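# Fit front cover on base, leave unit on conveyor

## Task

Press the front cover onto the base until it clicks into place, make sure the assembled unit ends up resting on the conveyor belt, and release it so neither gripper is holding it.

## Robot and tools

Robot: two YAM-type arms, left_arm and right_arm, each with a six-joint arm and a parallel two-finger gripper. Names are labels only, not image sides. left_arm's base sits at scene (-0.011, +0.359, 0) m yawed slightly (quat_wxyz +0.999, 0, 0, +0.041); right_arm's base is at (-0.004, -0.260, 0) m (quat_wxyz +0.996, 0, 0, -0.094).

Scene frame: origin on the table surface midway between the arms, +z up, +x away from the robot over the table, +y toward left_arm. Gripper poses in results use this frame. The fingers extend along the gripper's own +z and close along its y. The reported hand point lies between the finger pads, roughly 1 cm short of the tips, and may be a little off, especially when the arm is stretched out.

execute_actions: argument actions is a list holding zero or one item; optional pictures (boolean) controls whether camera images come back (they do by default).
- Empty list: nothing is commanded; you just get the state.
- Motion: {"rows": [...], "steps": n} with n from 1 to 15 (15 if omitted), each step being 1/30 s. rows holds 1 to 15 rows; row k is used on step k, and the final row is held for any remaining steps.
- Wait: {"steps": n} alone, n up to 300, no new command; it returns once n steps have elapsed since the previous result, with your thinking time counted inside.
Every row is one flat list of 14 numbers covering both arms, even if one stays still: left_arm waist, shoulder, elbow, wrist pitch, wrist yaw, wrist roll, opening, then the same seven for right_arm. Joint entries are absolute target angles in radians (same convention as Joint positions), not offsets. Ranges per arm: waist -2.618 to 3.054, shoulder 0.000 to 3.142, elbow 0.000 to 3.142, wrist pitch -1.571 to 1.571, wrist yaw -1.571 to 1.571, wrist roll -2.094 to 2.094. Real limits may differ by up to 0.036 rad. A target more than 0.036 rad outside a range and beyond the current angle makes the whole call rejected, with nothing sent. Targets past the true end are clipped there, and the result may print "joint sent to its limit" (possibly for an older action still in progress); no such line does not prove there is room. Opening is an absolute value from -1 (closed) to +1 (fully open, pad gap 0.094 m).

Motion limits: each step, a joint's target is capped at a fixed distance ahead of its measured angle (waist 0.202, shoulder 0.258, elbow 0.238, wrist pitch 0.573, wrist yaw and roll 0.522 rad), and if the targets would shift the hand more than 70 mm from where it is, all are pulled back proportionally. Distant goals therefore need several actions. Between calls the arms keep heading to the last row sent until everything has nearly stopped or a step is HELD; after that only a fresh action moves them further. Fingers already in motion finish their travel.

Result lines: per-arm end_effector_position (m) and end_effector_quat_wxyz; Joint positions and Joint velocities, one block per arm with six joints (rad, rad/s) then pad gap (m, m/s); grip_measured, the measured opening on the command scale (each gripper's reading may be off by about 1 mm, constant within the scene). "joint command not followed" means a clearance check altered or blocked some joint targets; the rest of the row still ran. HELD marks steps where your row was not fully sent. MOTOR HOT appears from 75 °C; OVER-TEMPERATURE FAULT reports a stop (at 90 °C the arm halts for 10 s; at 100 °C it goes limp and falls). Holding loads, even while you think, heats motors, so avoid long static holds.

Gripping: away from the extremes, fingers go to where grip_measured would equal your number. To hold something, command about 0.03 below the current grip_measured for a firm grip, less for a gentler one. Pad force caps around 50 to 62 N (less on some grippers, and less on parts under about 2 mm thick); first contact may spike.

zoom_image: camera (cam_head_left, cam_head_right, cam_left_wrist or cam_right_wrist) and region [x0, y0, x1, y1] in pixels of that camera's latest image, origin top-left, at most 504 by 504. It moves nothing. Images arrive from cam_head_left, cam_head_right, cam_high, cam_low, cam_left_wrist, cam_right_wrist, each 504x504; wrist cameras are fisheye.

read_manual: optional section ("licences", the default); returns licence text, moves nothing.

finished_scene: scene (integer) ends that scene irreversibly and grades it; the goal must hold at that moment. Replying with no tool call ends everything.

Cautions: keep both arms clear of each other; never drop, knock or push anything off the table; avoid slips, slams and heavy pressing. Parts may occasionally be tugged or nudged by outside disturbances, so check grip. The robot's motion time and reply time both matter, and smooth, low-effort motion is preferred. Open the gripper at the end so the unit is free on the belt.

Each tool is called as name([rows], argument=value, ...), one row to a line, values as JSON.

## Session

execute_actions(actions=[])

Scene clock: 0.00 s of 5400.00 s.
left_arm: end_effector_position=(+0.4119, +0.3672, +0.2138) grip_measured=+1.000 end_effector_quat_wxyz=(+0.641, -0.600, +0.470, -0.092) | right_arm: end_effector_position=(+0.4502, -0.0439, +0.3190) grip_measured=+1.000 end_effector_quat_wxyz=(+0.465, -0.234, +0.846, +0.112)
Joint positions: left_arm=[-0.45   1.595  0.883  0.345 -1.104 -1.379  0.094] | right_arm=[ 0.603  1.699  1.754 -0.629 -0.077 -0.082  0.094]
Joint velocities: left_arm=[ 0.007 -0.007 -0.017 -0.022  0.037  0.007  0.   ] | right_arm=[-0.012 -0.002  0.002 -0.037  0.007 -0.022  0.   ]
Motor temperatures (°C, as the motors report them): left_arm=[21 23 23 21 23 23] | right_arm=[24 22 22 23 22 21]

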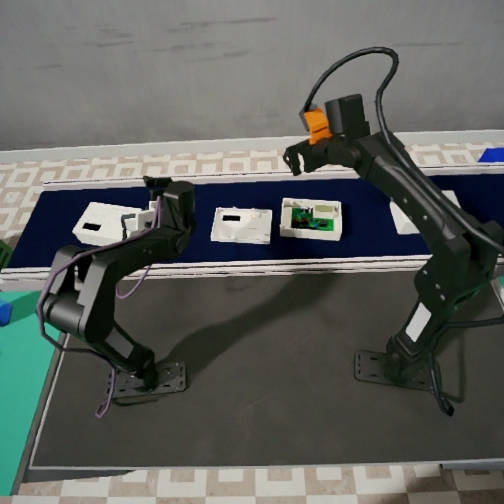

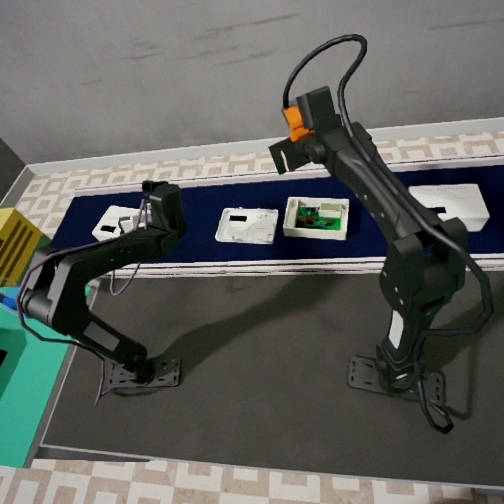

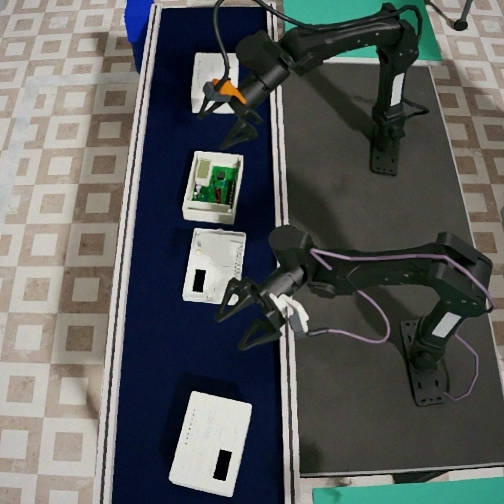

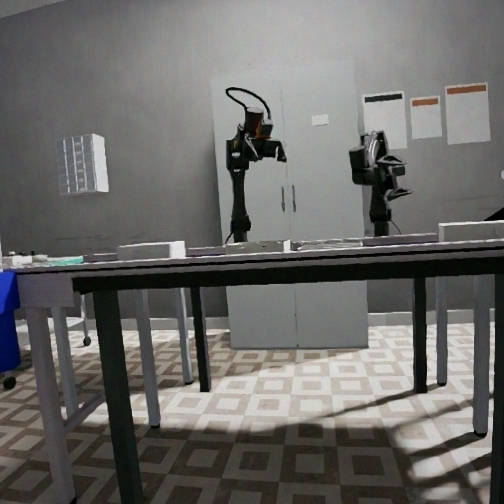

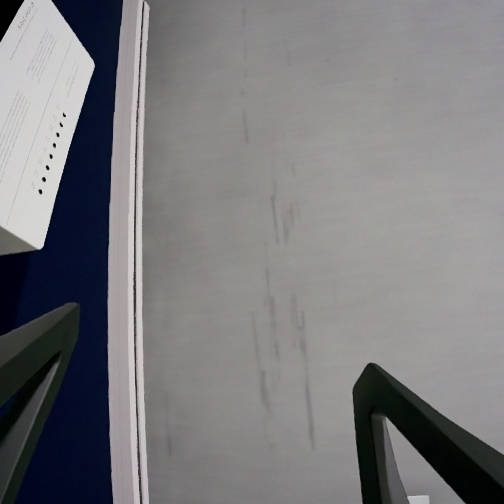

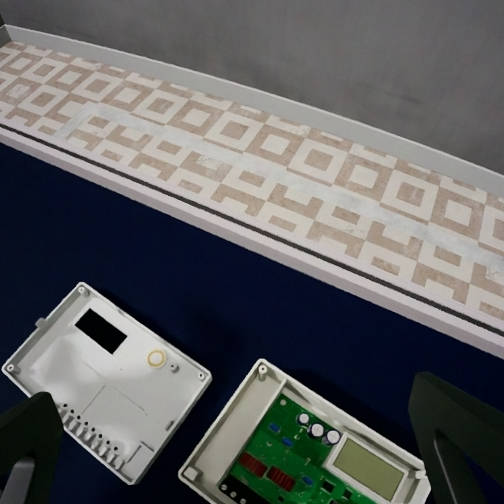

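zoom_image(camera="cam_high", region=[140, 130, 300, 320])

zoom_image(camera="cam_head_left", region=[190, 170, 360, 270])

zoom_image(camera="cam_low", region=[100, 200, 504, 280])

Region (140, 130, 300, 320) of cam_high's 504x504 image, scaled by 2.653, with more detail than that image has; it fills the left 424 columns of this view, and the rest is white.

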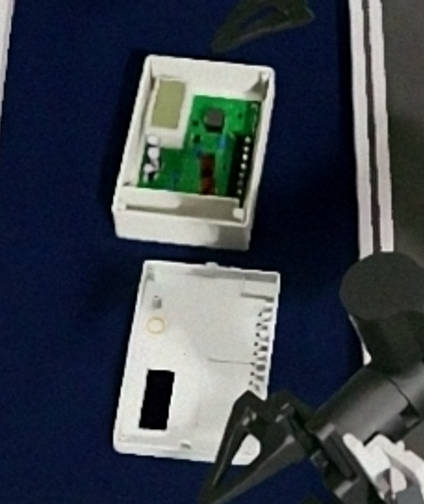

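Region (190, 170, 360, 270) of cam_head_left's 504x504 image, scaled by 2.965, with more detail than that image has; it fills the top 296 rows of this view, and the rest is white.

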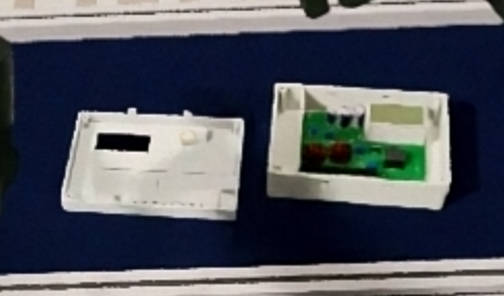

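Region (100, 200, 504, 280) of cam_low's 504x504 image, scaled by 1.248, with more detail than that image has; it fills the top 100 rows of this view, and the rest is white.

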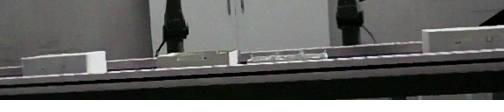

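execute_actions([
  {"rows": [[-0.5,2.205,2.234,-1.5,0,0,1, 0.55,2.205,2.234,-1.5,0,0,1]], "steps": 15},
], pictures=false)

execute_actions([
  {"steps": 60},
])

Scene clock: 81.57 s of 5400.00 s.
left_arm: end_effector_position=(+0.4737, +0.1941, +0.0358) grip_measured=+1.000 end_effector_quat_wxyz=(+0.214, -0.009, +0.976, +0.024) | right_arm: end_effector_position=(+0.4207, -0.0946, +0.1174) grip_measured=+1.000 end_effector_quat_wxyz=(+0.037, -0.186, +0.982, +0.012)
Joint positions: left_arm=[-0.485  2.207  1.693 -0.674 -0.212 -0.38   0.094] | right_arm=[ 0.553  2.265  2.199 -1.427 -0.011 -0.009  0.094]
Joint velocities: left_arm=[-0.09   0.354  2.254 -3.099  1.516  2.586  0.   ] | right_arm=[-0.007 -0.002  0.002 -0.505  0.051 -0.037  0.   ]
Motor temperatures (°C, as the motors report them): left_arm=[21 27 28 26 23 23] | right_arm=[24 28 26 28 22 21]
Steps of this call (steps 1 to 90: nothing new was sent; then 78.07 s passed at rest; steps 91 to 105: all 15 steps of this action). Readings (joint positions):
91: left_arm=[-0.451 1.608 0.902 0.303 -1.074 -1.339] | right_arm=[0.600 1.722 1.792 -0.690 -0.073 -0.074]
92: left_arm=[-0.452 1.642 0.946 0.249 -1.023 -1.285] | right_arm=[0.596 1.764 1.863 -0.775 -0.066 -0.064]
94: left_arm=[-0.461 1.732 1.039 0.146 -0.914 -1.176] | right_arm=[0.579 1.873 2.006 -0.926 -0.051 -0.048]
98: left_arm=[-0.475 1.931 1.219 -0.077 -0.686 -0.953] | right_arm=[0.557 2.088 2.178 -1.161 -0.029 -0.027]
105: the state above

Scene clock: 83.57 s of 5400.00 s.
left_arm: end_effector_position=(+0.3973, +0.1817, +0.1489) grip_measured=+1.000 end_effector_quat_wxyz=(+0.050, +0.203, +0.978, -0.008) | right_arm: end_effector_position=(+0.4085, -0.0998, +0.1359) grip_measured=+1.000 end_effector_quat_wxyz=(+0.032, -0.184, +0.982, +0.010)
Joint positions: left_arm=[-0.496  2.205  2.225 -1.489 -0.006 -0.005  0.094] | right_arm=[ 0.553  2.227  2.211 -1.489 -0.008 -0.005  0.094]
Joint velocities: left_arm=[-0.002 -0.007 -0.007 -0.022 -0.007 -0.007  0.   ] | right_arm=[ 0.002 -0.007 -0.022 -0.007 -0.007  0.051  0.   ]
Motor temperatures (°C, as the motors report them): left_arm=[21 28 28 26 23 23] | right_arm=[24 29 27 28 22 21]
Steps of this call (steps 1 to 45: the robot went on to your last target; steps 46 to 60: nothing new was sent). Readings (joint positions):
1: left_arm=[-0.488 2.216 1.770 -0.780 -0.168 -0.304] | right_arm=[0.553 2.263 2.199 -1.442 -0.011 -0.009]
2: left_arm=[-0.491 2.221 1.843 -0.880 -0.135 -0.247] | right_arm=[0.553 2.257 2.199 -1.452 -0.010 -0.008]
4: left_arm=[-0.495 2.222 1.980 -1.061 -0.090 -0.168] | right_arm=[0.553 2.243 2.200 -1.468 -0.009 -0.007]
8: left_arm=[-0.496 2.206 2.197 -1.294 -0.040 -0.073] | right_arm=[0.553 2.228 2.210 -1.482 -0.009 -0.006]
60: the state above
All arms were judged still, so your last target was given up. Only a new action makes them travel on or press farther. Fingers that are still opening or closing keep moving.

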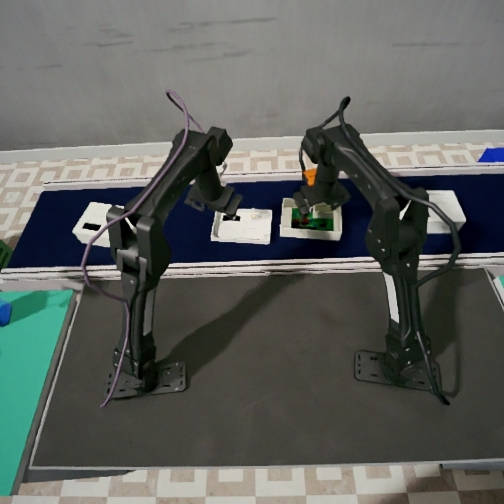

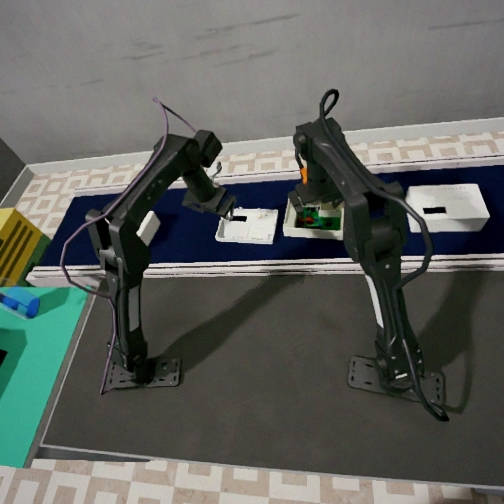

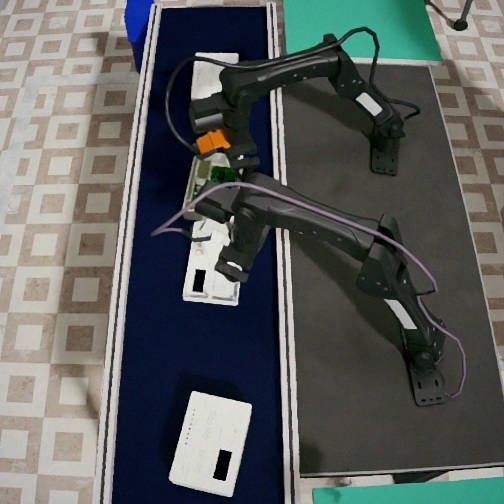

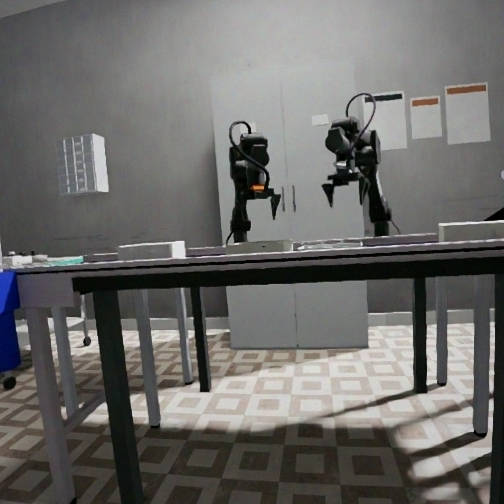

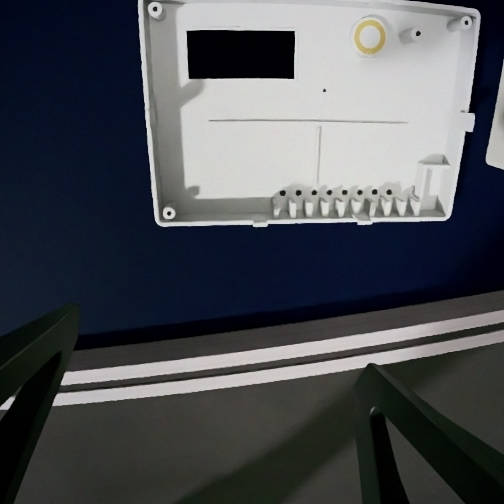

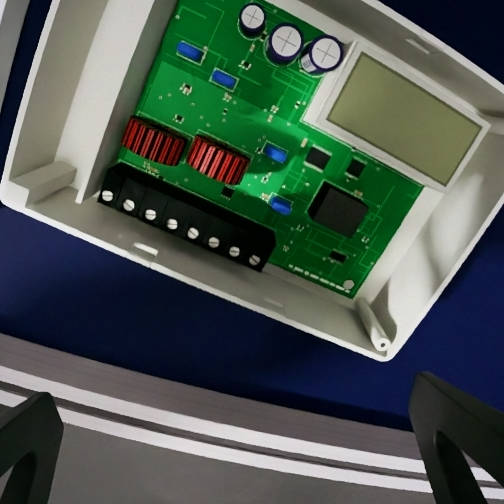

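execute_actions([
  {"rows": [[-0.48,2.23,2.2,-1.46,0,-0.08,0.6, 0.5,2.0,2.05,-1.4,0,0,1],[-0.48,2.23,2.2,-1.46,0,-0.08,0.6, 0.5,2.0,2.05,-1.4,0,0,1],[-0.48,2.23,2.2,-1.46,0,-0.08,0.4, 0.5,2.0,2.05,-1.4,0,0,1],[-0.48,2.23,2.2,-1.46,0,-0.08,0.2, 0.5,2.0,2.05,-1.4,0,0,1],[-0.455,2.27,2.16,-1.42,0,-0.17,0, 0.45,1.75,1.8,-1.2,0,0,1],[-0.455,2.27,2.16,-1.42,0,-0.17,0, 0.45,1.75,1.8,-1.2,0,0,1],[-0.455,2.27,2.16,-1.42,0,-0.17,-0.2, 0.45,1.75,1.8,-1.2,0,0,1],[-0.455,2.27,2.16,-1.42,0,-0.17,-0.2, 0.45,1.75,1.8,-1.2,0,0,1],[-0.433,2.302,2.115,-1.384,0,-0.25,-0.3, 0.4,1.5,1.5,-1.0,0,0,1]], "steps": 15},
], pictures=false)

execute_actions([
  {"steps": 30},
])

Scene clock: 173.57 s of 5400.00 s.
left_arm: end_effector_position=(+0.4049, +0.2074, +0.0733) grip_measured=-0.298 end_effector_quat_wxyz=(-0.017, +0.068, +0.998, +0.006) | right_arm: end_effector_position=(+0.3496, -0.1847, +0.2427) grip_measured=+1.000 end_effector_quat_wxyz=(+0.264, -0.102, +0.959, +0.027)
Joint positions: left_arm=[-0.434  2.32   2.119 -1.405 -0.003 -0.216  0.033] | right_arm=[ 0.395  1.472  1.534 -1.094  0.    -0.004  0.094]
Joint velocities: left_arm=[ 0.032  0.1   -0.071  0.095  0.007 -0.183  0.001] | right_arm=[ 0.002 -0.1   -0.046  0.447 -0.125  0.066  0.   ]
Motor temperatures (°C, as the motors report them): left_arm=[21 35 29 24 23 23] | right_arm=[24 37 28 25 22 21]
Steps of this call (steps 1 to 90: nothing new was sent; then 86.50 s passed at rest; steps 91 to 105: all 15 steps of this action). Readings (joint positions):
91: left_arm=[-0.495 2.207 2.224 -1.487 -0.006 -0.015] | right_arm=[0.550 2.202 2.175 -1.460 -0.009 -0.005]
92: left_arm=[-0.495 2.208 2.222 -1.484 -0.005 -0.027] | right_arm=[0.544 2.162 2.113 -1.436 -0.009 -0.005]
94: left_arm=[-0.493 2.215 2.219 -1.478 -0.005 -0.044] | right_arm=[0.524 2.092 2.058 -1.440 -0.009 -0.005]
98: left_arm=[-0.474 2.247 2.184 -1.448 -0.003 -0.113] | right_arm=[0.458 1.841 1.831 -1.308 -0.006 -0.005]
105: the state above

Scene clock: 174.57 s of 5400.00 s.
left_arm: end_effector_position=(+0.4074, +0.2066, +0.0725) grip_measured=-0.298 end_effector_quat_wxyz=(-0.012, +0.054, +0.998, +0.005) | right_arm: end_effector_position=(+0.3656, -0.1814, +0.2351) grip_measured=+1.000 end_effector_quat_wxyz=(+0.279, -0.101, +0.955, +0.028)
Joint positions: left_arm=[-0.434  2.321  2.117 -1.393 -0.003 -0.245  0.033] | right_arm=[ 0.395  1.497  1.507 -1.013  0.    -0.004  0.094]
Joint velocities: left_arm=[-0.002 -0.012 -0.017 -0.051 -0.007  0.066  0.   ] | right_arm=[ 0.002 -0.002  0.002  0.007 -0.022  0.051  0.   ]
Motor temperatures (°C, as the motors report them): left_arm=[21 36 29 24 23 23] | right_arm=[24 37 28 25 22 21]
Steps of this call (steps 1 to 30: the robot went on to your last target). Readings (joint positions):
1: left_arm=[-0.434 2.322 2.117 -1.403 -0.003 -0.223] | right_arm=[0.395 1.472 1.532 -1.077 0.000 -0.004]
2: left_arm=[-0.434 2.322 2.117 -1.402 -0.003 -0.227] | right_arm=[0.395 1.475 1.527 -1.060 0.000 -0.004]
4: left_arm=[-0.434 2.321 2.117 -1.398 -0.003 -0.233] | right_arm=[0.395 1.484 1.517 -1.040 0.000 -0.004]
8: left_arm=[-0.434 2.321 2.117 -1.395 -0.003 -0.240] | right_arm=[0.395 1.496 1.508 -1.025 0.000 -0.004]
30: the state above
All arms were judged still, so your last target was given up. Only a new action makes them travel on or press farther. Fingers that are still opening or closing keep moving.

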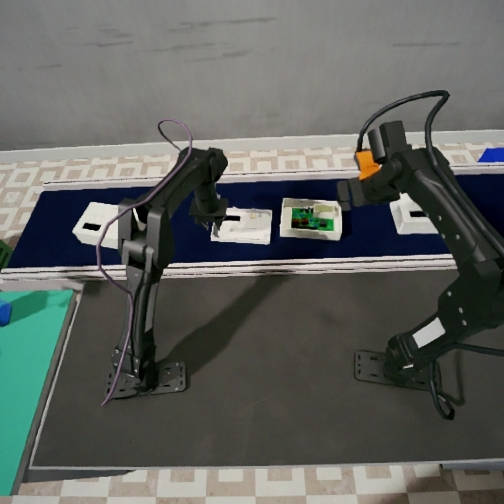

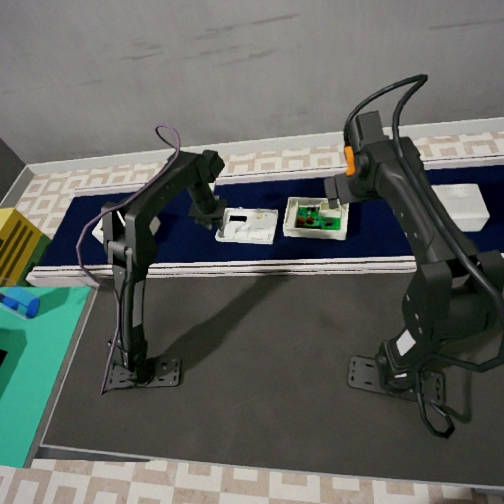

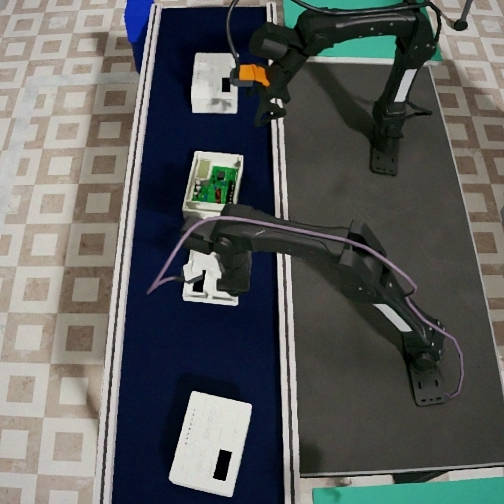

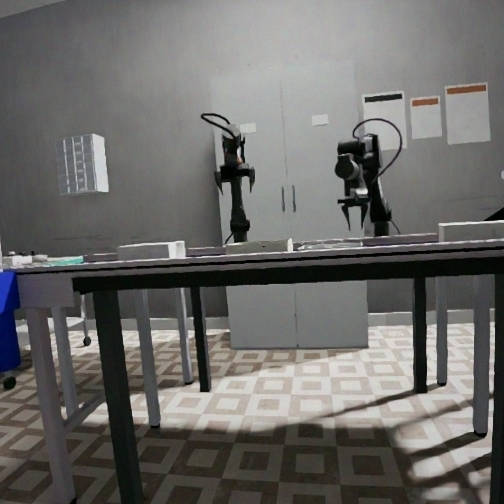

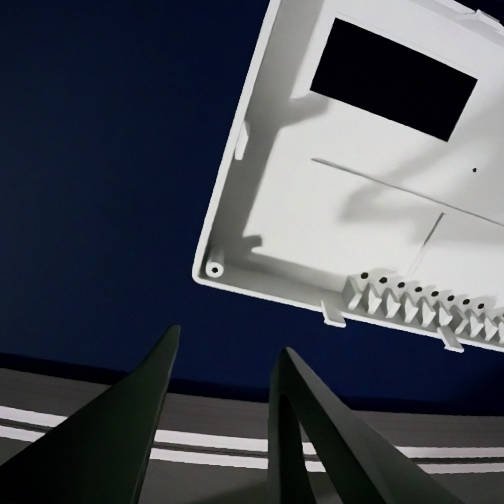

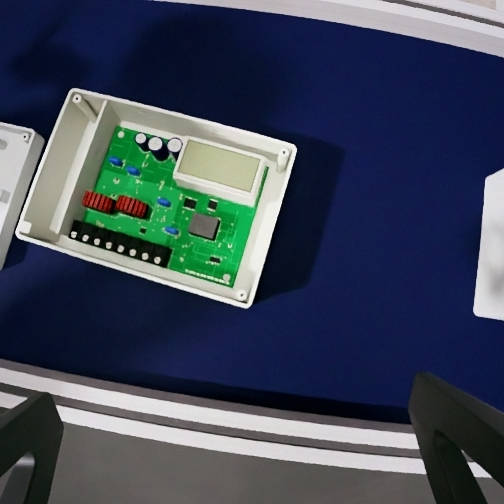

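execute_actions([
  {"rows": [[-0.41,2.29,2.06,-1.29,0,-0.22,-0.3, 0.4,1.3,1.2,-0.7,0,0,1],[-0.41,2.29,2.06,-1.29,0,-0.22,-0.3, 0.4,1.3,1.2,-0.7,0,0,1],[-0.41,2.29,2.06,-1.29,0,-0.22,-0.3, 0.4,1.3,1.2,-0.7,0,0,1],[-0.41,2.29,2.06,-1.29,0,-0.22,-0.3, 0.4,1.3,1.2,-0.7,0,0,1],[-0.39,2.27,2.01,-1.19,0,-0.19,-0.3, 0.4,1.1,0.9,-0.4,0,0,1],[-0.39,2.27,2.01,-1.19,0,-0.19,-0.3, 0.4,1.1,0.9,-0.4,0,0,1],[-0.39,2.27,2.01,-1.19,0,-0.19,-0.3, 0.4,1.1,0.9,-0.4,0,0,1],[-0.39,2.27,2.01,-1.19,0,-0.19,-0.3, 0.4,1.1,0.9,-0.4,0,0,1],[-0.37,2.255,1.958,-1.093,0,-0.16,-0.3, 0.4,0.9,0.6,-0.1,0,0,1]], "steps": 15},
], pictures=false)

execute_actions([
  {"steps": 30},
])

Scene clock: 200.27 s of 5400.00 s.
left_arm: end_effector_position=(+0.4433, +0.2240, +0.0531) grip_measured=-0.298 end_effector_quat_wxyz=(+0.059, +0.057, +0.997, -0.013) | right_arm: end_effector_position=(+0.3100, -0.1931, +0.1807) grip_measured=+1.000 end_effector_quat_wxyz=(+0.487, -0.092, +0.867, +0.050)
Joint positions: left_arm=[-0.373  2.284  1.971 -1.137 -0.001 -0.176  0.033] | right_arm=[ 0.395  0.908  0.602 -0.24   0.    -0.004  0.094]
Joint velocities: left_arm=[ 0.012 -0.012 -0.002  0.154 -0.037  0.051  0.   ] | right_arm=[-0.007 -0.012 -0.3    0.535 -0.037  0.037  0.   ]
Motor temperatures (°C, as the motors report them): left_arm=[21 40 28 23 23 23] | right_arm=[24 31 27 27 22 21]
Steps of this call (steps 1 to 90: nothing new was sent; then 22.20 s passed at rest; steps 91 to 105: all 15 steps of this action). Readings (joint positions):
91: left_arm=[-0.433 2.318 2.108 -1.381 -0.002 -0.242] | right_arm=[0.395 1.472 1.464 -0.953 0.000 -0.004]
92: left_arm=[-0.432 2.313 2.095 -1.363 -0.002 -0.239] | right_arm=[0.395 1.424 1.381 -0.874 0.000 -0.004]
94: left_arm=[-0.426 2.311 2.080 -1.341 -0.002 -0.234] | right_arm=[0.395 1.344 1.257 -0.827 0.000 -0.004]
98: left_arm=[-0.406 2.299 2.029 -1.261 -0.001 -0.212] | right_arm=[0.395 1.138 0.969 -0.593 0.000 -0.004]
105: the state above

Scene clock: 201.27 s of 5400.00 s.
left_arm: end_effector_position=(+0.4517, +0.2217, +0.0543) grip_measured=-0.298 end_effector_quat_wxyz=(+0.076, +0.062, +0.995, -0.017) | right_arm: end_effector_position=(+0.3236, -0.1902, +0.2056) grip_measured=+1.000 end_effector_quat_wxyz=(+0.539, -0.089, +0.836, +0.055)
Joint positions: left_arm=[-0.373  2.284  1.971 -1.101 -0.001 -0.165  0.033] | right_arm=[ 0.395  0.908  0.595 -0.113  0.    -0.004  0.094]
Joint velocities: left_arm=[-0.007 -0.002  0.012 -0.022 -0.022  0.022 -0.001] | right_arm=[-0.002  0.012  0.002 -0.007  0.022  0.037  0.   ]
Motor temperatures (°C, as the motors report them): left_arm=[21 40 28 24 23 23] | right_arm=[24 31 27 27 22 21]
Steps of this call (steps 1 to 30: the robot went on to your last target). Readings (joint positions):
1: left_arm=[-0.373 2.284 1.971 -1.130 -0.001 -0.174] | right_arm=[0.395 0.908 0.595 -0.224 0.000 -0.004]
2: left_arm=[-0.373 2.284 1.971 -1.123 -0.001 -0.172] | right_arm=[0.395 0.908 0.595 -0.208 0.000 -0.004]
4: left_arm=[-0.373 2.284 1.971 -1.114 -0.001 -0.170] | right_arm=[0.395 0.908 0.595 -0.170 0.000 -0.004]
8: left_arm=[-0.373 2.284 1.971 -1.106 -0.001 -0.167] | right_arm=[0.395 0.908 0.595 -0.133 0.000 -0.004]
30: the state above
All arms were judged still, so your last target was given up. Only a new action makes them travel on or press farther. Fingers that are still opening or closing keep moving.

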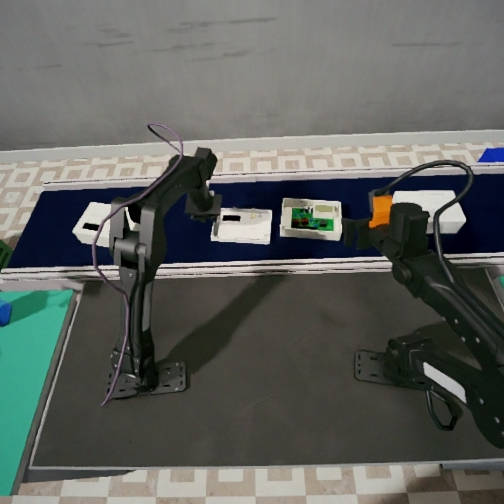

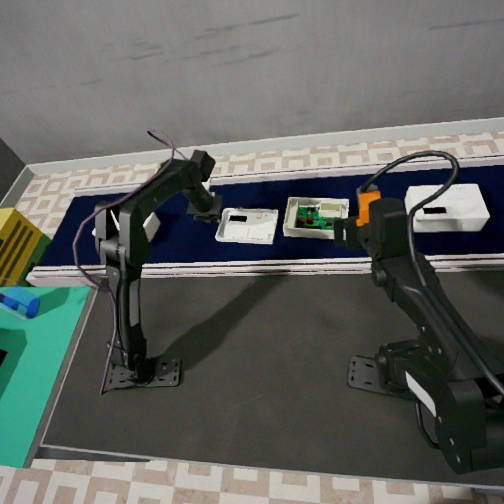

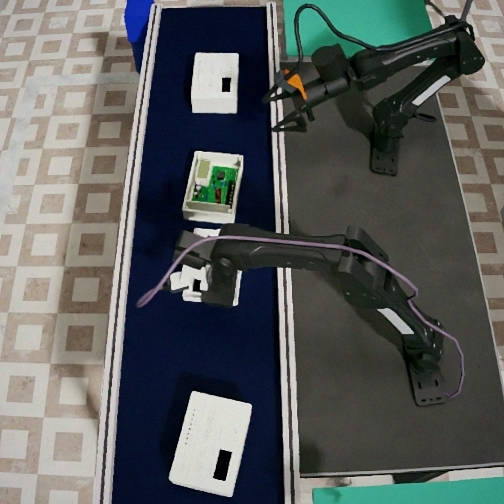

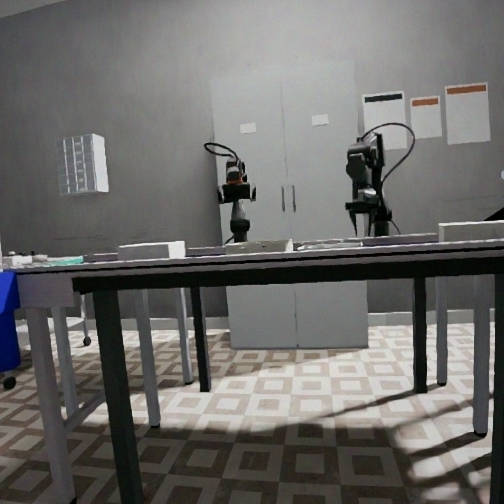

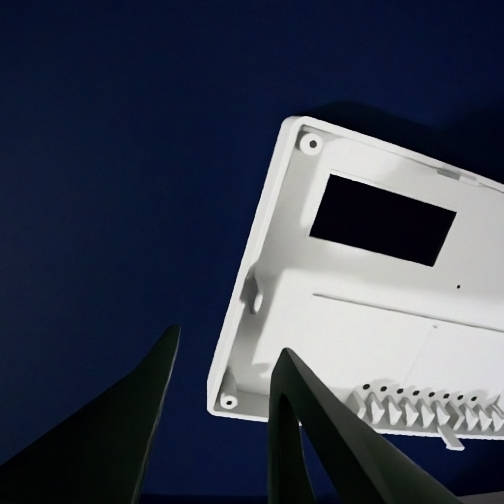

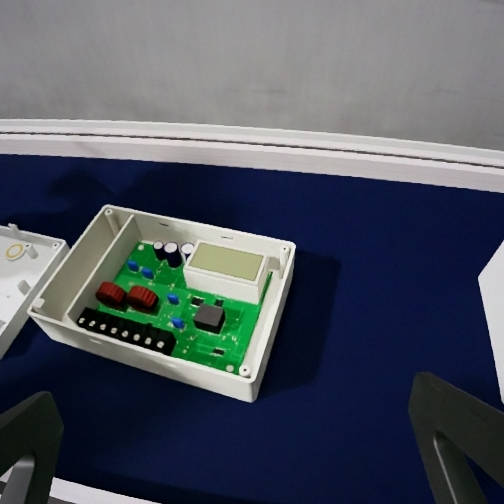

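execute_actions([
  {"rows": [[-0.37,2.265,1.93,-1.05,0,-0.16,-0.3, 0.4,0.9,0.6,-0.1,0,0,1],[-0.37,2.265,1.93,-1.05,0,-0.16,-0.3, 0.4,0.9,0.6,-0.1,0,0,1],[-0.37,2.265,1.93,-1.05,0,-0.16,-0.3, 0.4,0.9,0.6,-0.1,0,0,1],[-0.37,2.265,1.93,-1.05,0,-0.16,-0.3, 0.4,0.9,0.6,-0.1,0,0,1],[-0.37,2.275,1.895,-1.005,0,-0.16,-0.3, 0.4,0.9,0.6,-0.1,0,0,1]], "steps": 15},
], pictures=false)

execute_actions([
  {"steps": 20},
])

Scene clock: 214.60 s of 5400.00 s.
left_arm: end_effector_position=(+0.4539, +0.2210, +0.0398) grip_measured=-0.298 end_effector_quat_wxyz=(+0.085, +0.062, +0.994, -0.019) | right_arm: end_effector_position=(+0.3236, -0.1902, +0.2056) grip_measured=+1.000 end_effector_quat_wxyz=(+0.539, -0.089, +0.836, +0.055)
Joint positions: left_arm=[-0.373  2.281  1.905 -1.02  -0.001 -0.165  0.033] | right_arm=[ 0.395  0.908  0.595 -0.113  0.    -0.004  0.094]
Joint velocities: left_arm=[-0.012 -0.012 -0.032  0.037 -0.007 -0.081  0.   ] | right_arm=[-0.012 -0.007  0.017 -0.022 -0.066  0.066  0.   ]
Motor temperatures (°C, as the motors report them): left_arm=[21 43 28 24 23 23] | right_arm=[24 30 28 28 22 21]
Steps of this call (steps 1 to 90: nothing new was sent; then 9.83 s passed at rest; steps 91 to 105: all 15 steps of this action). Readings (joint positions):
91: left_arm=[-0.373 2.284 1.966 -1.095 -0.001 -0.165] | right_arm=[0.395 0.908 0.595 -0.113 0.000 -0.004]
92: left_arm=[-0.373 2.282 1.958 -1.086 -0.001 -0.165] | right_arm=[0.395 0.908 0.595 -0.113 0.000 -0.004]
94: left_arm=[-0.373 2.282 1.948 -1.075 -0.001 -0.165] | right_arm=[0.395 0.908 0.595 -0.113 0.000 -0.004]
98: left_arm=[-0.373 2.281 1.911 -1.039 -0.001 -0.165] | right_arm=[0.395 0.908 0.595 -0.113 0.000 -0.004]
105: the state above

Scene clock: 215.27 s of 5400.00 s.
left_arm: end_effector_position=(+0.4554, +0.2206, +0.0401) grip_measured=-0.298 end_effector_quat_wxyz=(+0.088, +0.062, +0.994, -0.020) | right_arm: end_effector_position=(+0.3236, -0.1902, +0.2056) grip_measured=+1.000 end_effector_quat_wxyz=(+0.539, -0.089, +0.836, +0.055)
Joint positions: left_arm=[-0.373  2.281  1.905 -1.014 -0.001 -0.165  0.033] | right_arm=[ 0.395  0.908  0.595 -0.113  0.    -0.004  0.094]
Joint velocities: left_arm=[-0.012 -0.012 -0.007 -0.037 -0.007  0.007 -0.001] | right_arm=[-0.007  0.002  0.007  0.022 -0.022  0.007  0.   ]
Motor temperatures (°C, as the motors report them): left_arm=[21 43 28 24 23 23] | right_arm=[24 30 28 28 22 21]
Steps of this call (steps 1 to 15: the robot went on to your last target; steps 16 to 20: nothing new was sent). Readings (joint positions):
1: left_arm=[-0.373 2.281 1.905 -1.019 -0.001 -0.165] | right_arm=[0.395 0.908 0.595 -0.113 0.000 -0.004]
2: left_arm=[-0.373 2.281 1.905 -1.017 -0.001 -0.165] | right_arm=[0.395 0.908 0.595 -0.113 0.000 -0.004]
4: left_arm=[-0.373 2.281 1.905 -1.015 -0.001 -0.165] | right_arm=[0.395 0.908 0.595 -0.113 0.000 -0.004]
8: left_arm=[-0.373 2.281 1.905 -1.014 -0.001 -0.165] | right_arm=[0.395 0.908 0.595 -0.113 0.000 -0.004]
20: the state above
All arms were judged still, so your last target was given up. Only a new action makes them travel on or press farther. Fingers that are still opening or closing keep moving.

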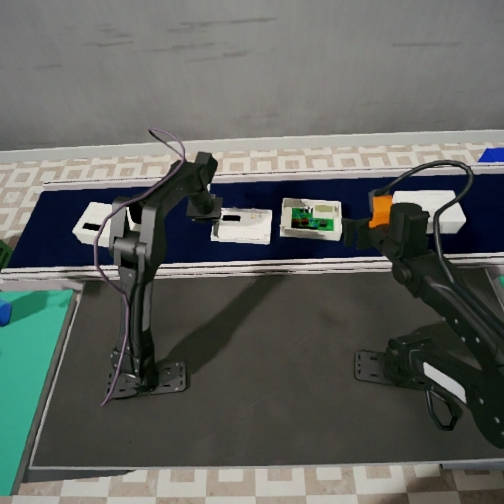

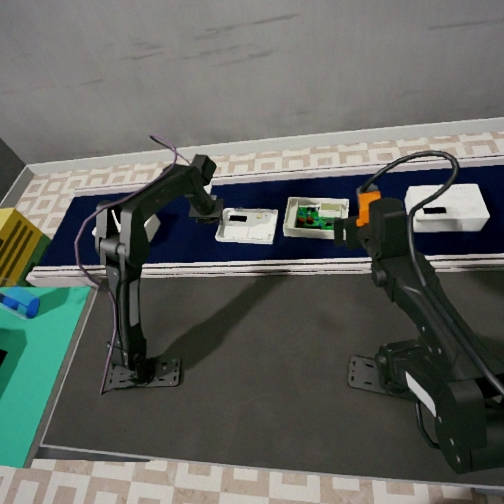

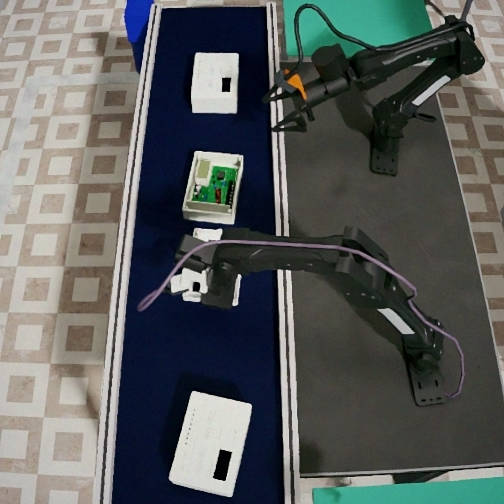

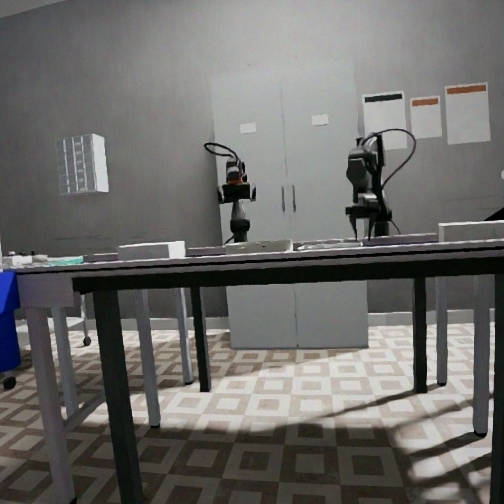

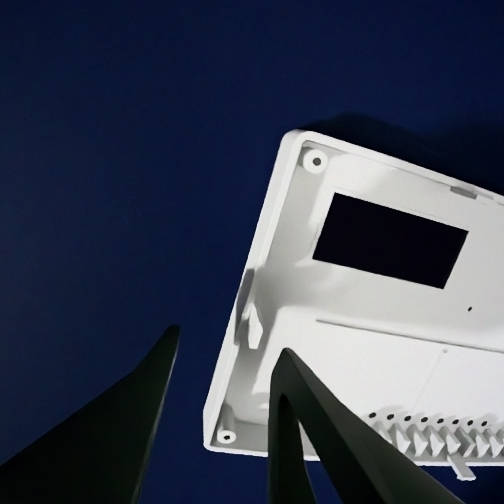

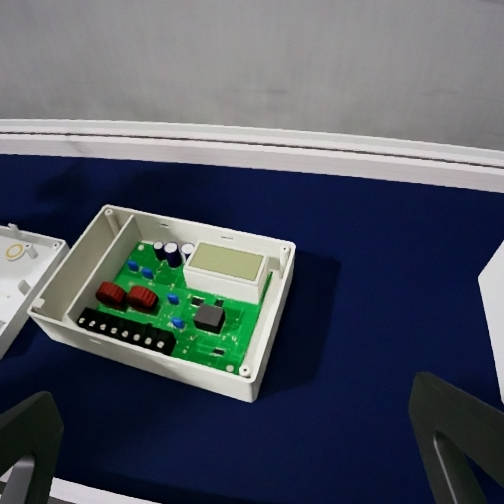

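execute_actions([
  {"rows": [[-0.38,2.275,1.865,-0.975,0,-0.16,-0.3, 0.4,0.9,0.6,-0.1,0,0,1],[-0.38,2.275,1.865,-0.975,0,-0.16,-0.3, 0.4,0.9,0.6,-0.1,0,0,1],[-0.38,2.275,1.865,-0.975,0,-0.16,-0.3, 0.4,0.9,0.6,-0.1,0,0,1],[-0.38,2.275,1.865,-0.975,0,-0.16,-0.3, 0.4,0.9,0.6,-0.1,0,0,1],[-0.385,2.275,1.835,-0.945,0,-0.16,-0.3, 0.4,0.9,0.6,-0.1,0,0,1]], "steps": 15},
], pictures=false)

execute_actions([
  {"steps": 20},
])

zoom_image(camera="cam_low", region=[280, 190, 420, 270])

Scene clock: 228.90 s of 5400.00 s.
left_arm: end_effector_position=(+0.4520, +0.2216, +0.0250) grip_measured=-0.298 end_effector_quat_wxyz=(+0.086, +0.062, +0.994, -0.019) | right_arm: end_effector_position=(+0.3236, -0.1902, +0.2056) grip_measured=+1.000 end_effector_quat_wxyz=(+0.539, -0.089, +0.836, +0.055)
Joint positions: left_arm=[-0.373  2.281  1.845 -0.958 -0.001 -0.165  0.033] | right_arm=[ 0.395  0.908  0.595 -0.113  0.    -0.004  0.094]
Joint velocities: left_arm=[-0.002 -0.012 -0.012  0.051 -0.051 -0.051  0.   ] | right_arm=[-0.012 -0.002 -0.002 -0.051  0.007 -0.007  0.   ]
Motor temperatures (°C, as the motors report them): left_arm=[21 42 28 24 23 23] | right_arm=[24 29 28 29 22 21]
Steps of this call (steps 1 to 90: nothing new was sent; then 10.13 s passed at rest; steps 91 to 105: all 15 steps of this action). Readings (joint positions):
91: left_arm=[-0.373 2.281 1.900 -1.008 -0.001 -0.165] | right_arm=[0.395 0.908 0.595 -0.113 0.000 -0.004]
92: left_arm=[-0.373 2.281 1.895 -1.001 -0.001 -0.165] | right_arm=[0.395 0.908 0.595 -0.113 0.000 -0.004]
94: left_arm=[-0.373 2.281 1.882 -0.993 -0.001 -0.165] | right_arm=[0.395 0.908 0.595 -0.113 0.000 -0.004]
98: left_arm=[-0.373 2.281 1.850 -0.970 -0.001 -0.165] | right_arm=[0.395 0.908 0.595 -0.113 0.000 -0.004]
105: the state above

Scene clock: 229.57 s of 5400.00 s.
left_arm: end_effector_position=(+0.4531, +0.2213, +0.0252) grip_measured=-0.298 end_effector_quat_wxyz=(+0.088, +0.062, +0.994, -0.020) | right_arm: end_effector_position=(+0.3236, -0.1902, +0.2056) grip_measured=+1.000 end_effector_quat_wxyz=(+0.539, -0.089, +0.836, +0.055)
Joint positions: left_arm=[-0.373  2.281  1.845 -0.953 -0.001 -0.165  0.033] | right_arm=[ 0.395  0.908  0.595 -0.113  0.    -0.004  0.094]
Joint velocities: left_arm=[ 0.002  0.007 -0.012 -0.051 -0.007  0.037 -0.   ] | right_arm=[ 0.022 -0.007 -0.002 -0.007  0.022 -0.066  0.   ]
Motor temperatures (°C, as the motors report them): left_arm=[21 42 28 24 23 23] | right_arm=[24 29 28 29 22 21]
Steps of this call (steps 1 to 15: the robot went on to your last target; steps 16 to 20: nothing new was sent). Readings (joint positions):
1: left_arm=[-0.373 2.281 1.845 -0.957 -0.001 -0.165] | right_arm=[0.395 0.908 0.595 -0.113 0.000 -0.004]
2: left_arm=[-0.373 2.281 1.845 -0.956 -0.001 -0.165] | right_arm=[0.395 0.908 0.595 -0.113 0.000 -0.004]
4: left_arm=[-0.373 2.281 1.845 -0.955 -0.001 -0.165] | right_arm=[0.395 0.908 0.595 -0.113 0.000 -0.004]
8: left_arm=[-0.373 2.281 1.845 -0.954 -0.001 -0.165] | right_arm=[0.395 0.908 0.595 -0.113 0.000 -0.004]
20: the state above
All arms were judged still, so your last target was given up. Only a new action makes them travel on or press farther. Fingers that are still opening or closing keep moving.

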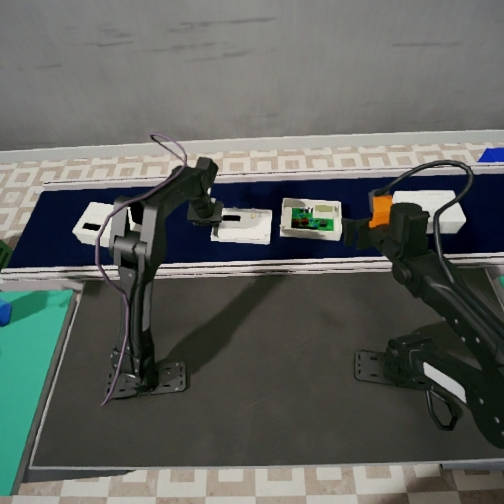

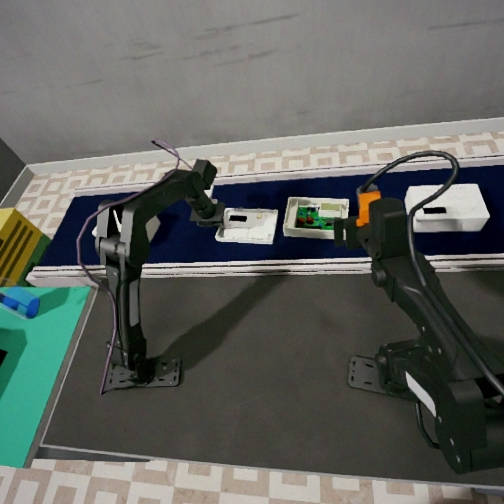

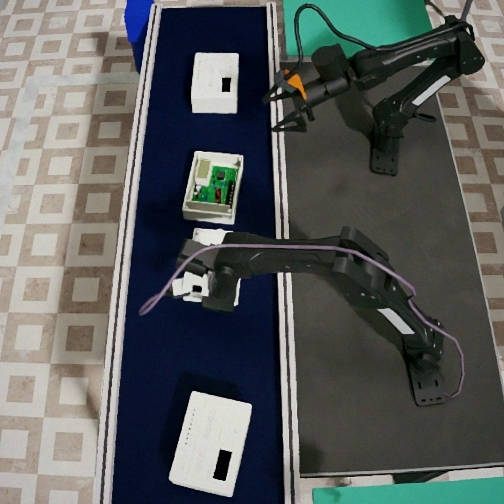

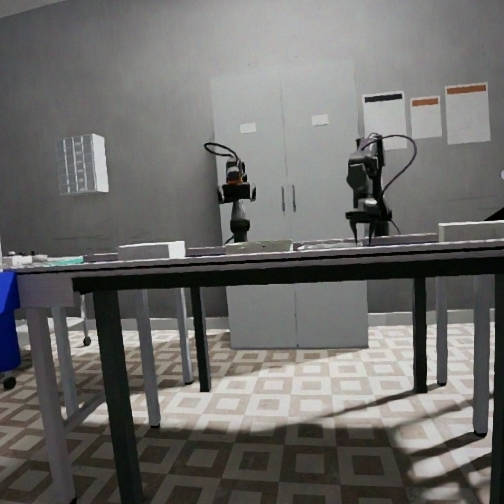

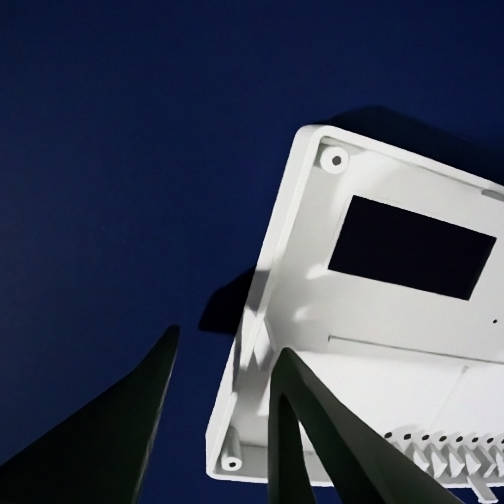

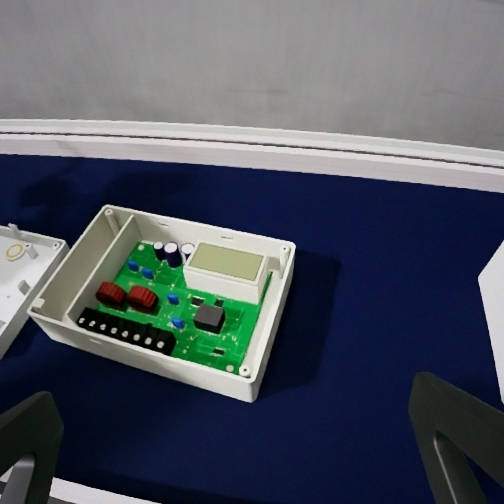

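Region (280, 190, 420, 270) of cam_low's 504x504 image, scaled by 3.600, with more detail than that image has; it fills the top 288 rows of this view, and the rest is white.

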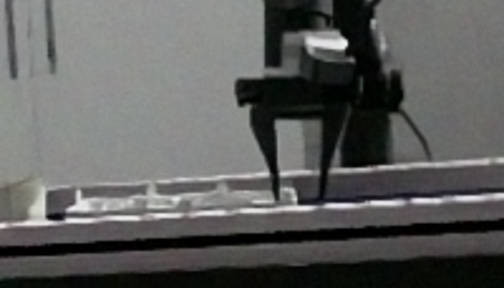

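execute_actions([
  {"rows": [[-0.4,2.275,1.835,-0.945,0,-0.17,-0.3, 0.4,0.9,0.6,-0.1,0,0,1],[-0.4,2.275,1.835,-0.945,0,-0.17,-0.3, 0.4,0.9,0.6,-0.1,0,0,1],[-0.4,2.275,1.835,-0.945,0,-0.17,-0.3, 0.4,0.9,0.6,-0.1,0,0,1],[-0.4,2.275,1.835,-0.945,0,-0.17,-0.3, 0.4,0.9,0.6,-0.1,0,0,1],[-0.4,2.275,1.835,-0.945,0,-0.17,-0.3, 0.4,0.9,0.6,-0.1,0,0,1],[-0.4,2.275,1.835,-0.945,0,-0.17,-0.3, 0.4,0.9,0.6,-0.1,0,0,1],[-0.4,2.275,1.81,-0.92,0,-0.17,-0.3, 0.4,0.9,0.6,-0.1,0,0,1]], "steps": 15},
], pictures=false)

execute_actions([
  {"steps": 20},
])

Scene clock: 236.83 s of 5400.00 s.
left_arm: end_effector_position=(+0.4482, +0.2120, +0.0193) grip_measured=-0.298 end_effector_quat_wxyz=(+0.087, +0.073, +0.993, -0.020) | right_arm: end_effector_position=(+0.3237, -0.1902, +0.2057) grip_measured=+1.000 end_effector_quat_wxyz=(+0.539, -0.089, +0.836, +0.055)
Joint positions: left_arm=[-0.394  2.281  1.822 -0.933 -0.001 -0.165  0.033] | right_arm=[ 0.395  0.908  0.595 -0.112  0.    -0.004  0.094]
Joint velocities: left_arm=[-0.012 -0.007 -0.007  0.095  0.022 -0.037 -0.001] | right_arm=[-0.007  0.007 -0.002 -0.037 -0.037 -0.022  0.   ]
Motor temperatures (°C, as the motors report them): left_arm=[21 42 28 24 23 23] | right_arm=[24 29 28 29 22 21]
Steps of this call (steps 1 to 90: nothing new was sent; then 3.77 s passed at rest; steps 91 to 105: all 15 steps of this action). Readings (joint positions):
91: left_arm=[-0.374 2.281 1.845 -0.953 -0.001 -0.165] | right_arm=[0.395 0.908 0.595 -0.112 0.000 -0.004]
92: left_arm=[-0.376 2.281 1.845 -0.953 -0.001 -0.165] | right_arm=[0.395 0.908 0.595 -0.112 0.000 -0.004]
94: left_arm=[-0.383 2.281 1.845 -0.953 -0.001 -0.165] | right_arm=[0.395 0.908 0.595 -0.112 0.000 -0.004]
98: left_arm=[-0.393 2.281 1.837 -0.943 -0.001 -0.165] | right_arm=[0.395 0.908 0.595 -0.112 0.000 -0.004]
105: the state above

Scene clock: 237.50 s of 5400.00 s.
left_arm: end_effector_position=(+0.4493, +0.2117, +0.0195) grip_measured=-0.298 end_effector_quat_wxyz=(+0.089, +0.073, +0.993, -0.021) | right_arm: end_effector_position=(+0.3237, -0.1902, +0.2057) grip_measured=+1.000 end_effector_quat_wxyz=(+0.539, -0.089, +0.836, +0.055)
Joint positions: left_arm=[-0.394  2.281  1.822 -0.928 -0.001 -0.165  0.033] | right_arm=[ 0.395  0.908  0.595 -0.112  0.    -0.004  0.094]
Joint velocities: left_arm=[-0.007 -0.002  0.007  0.007  0.037  0.066  0.   ] | right_arm=[ 0.002 -0.027  0.007  0.037  0.037  0.007  0.   ]
Motor temperatures (°C, as the motors report them): left_arm=[21 42 28 24 23 23] | right_arm=[24 29 28 29 22 21]
Steps of this call (steps 1 to 15: the robot went on to your last target; steps 16 to 20: nothing new was sent). Readings (joint positions):
1: left_arm=[-0.394 2.281 1.822 -0.932 -0.001 -0.165] | right_arm=[0.395 0.908 0.595 -0.112 0.000 -0.004]
2: left_arm=[-0.394 2.281 1.822 -0.931 -0.001 -0.165] | right_arm=[0.395 0.908 0.595 -0.112 0.000 -0.004]
4: left_arm=[-0.394 2.281 1.822 -0.930 -0.001 -0.165] | right_arm=[0.395 0.908 0.595 -0.112 0.000 -0.004]
8: left_arm=[-0.394 2.281 1.822 -0.929 -0.001 -0.165] | right_arm=[0.395 0.908 0.595 -0.112 0.000 -0.004]
20: the state above
All arms were judged still, so your last target was given up. Only a new action makes them travel on or press farther. Fingers that are still opening or closing keep moving.

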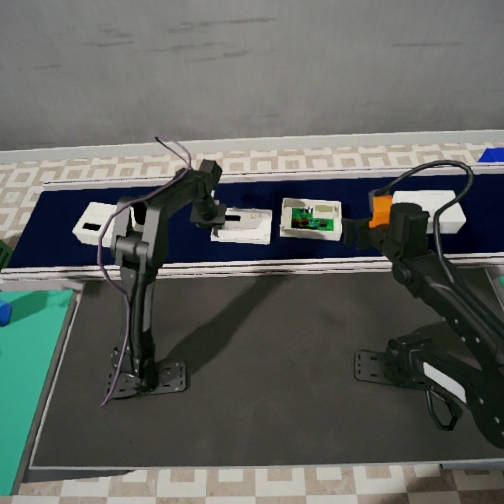

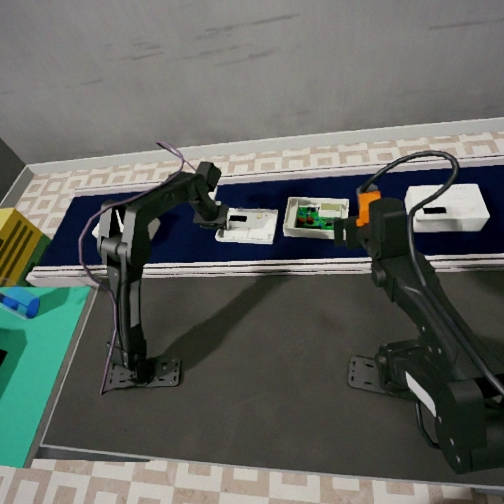

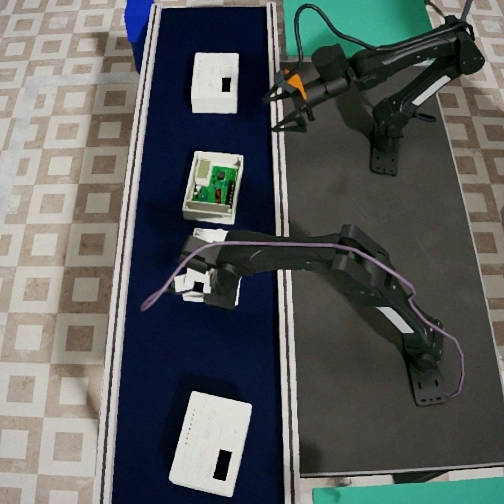

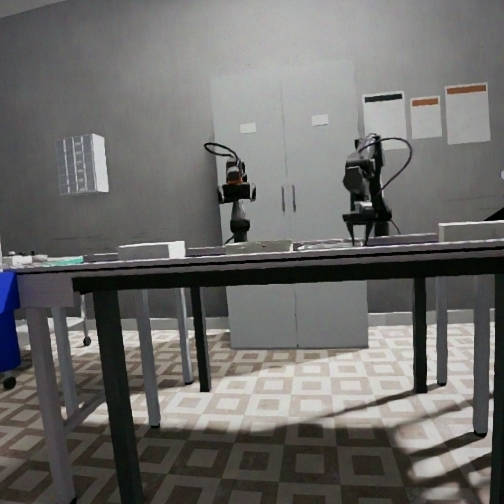

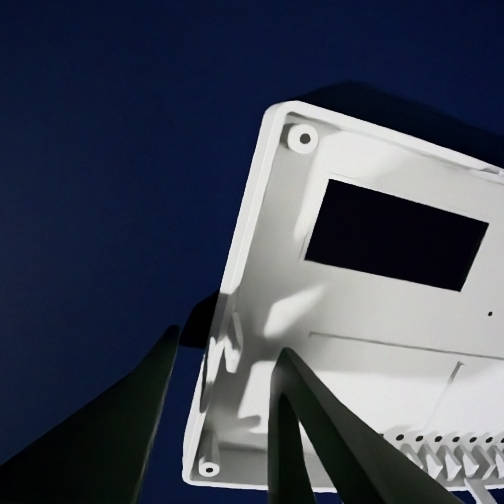

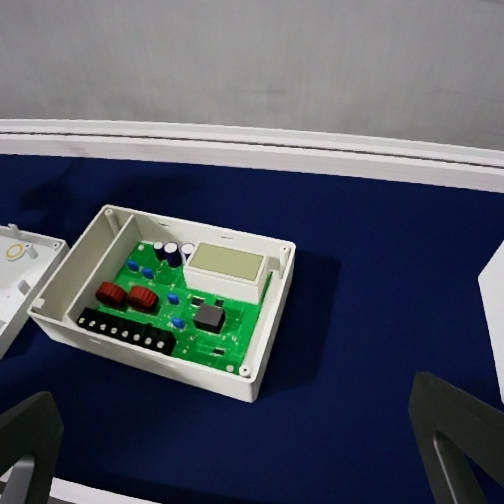

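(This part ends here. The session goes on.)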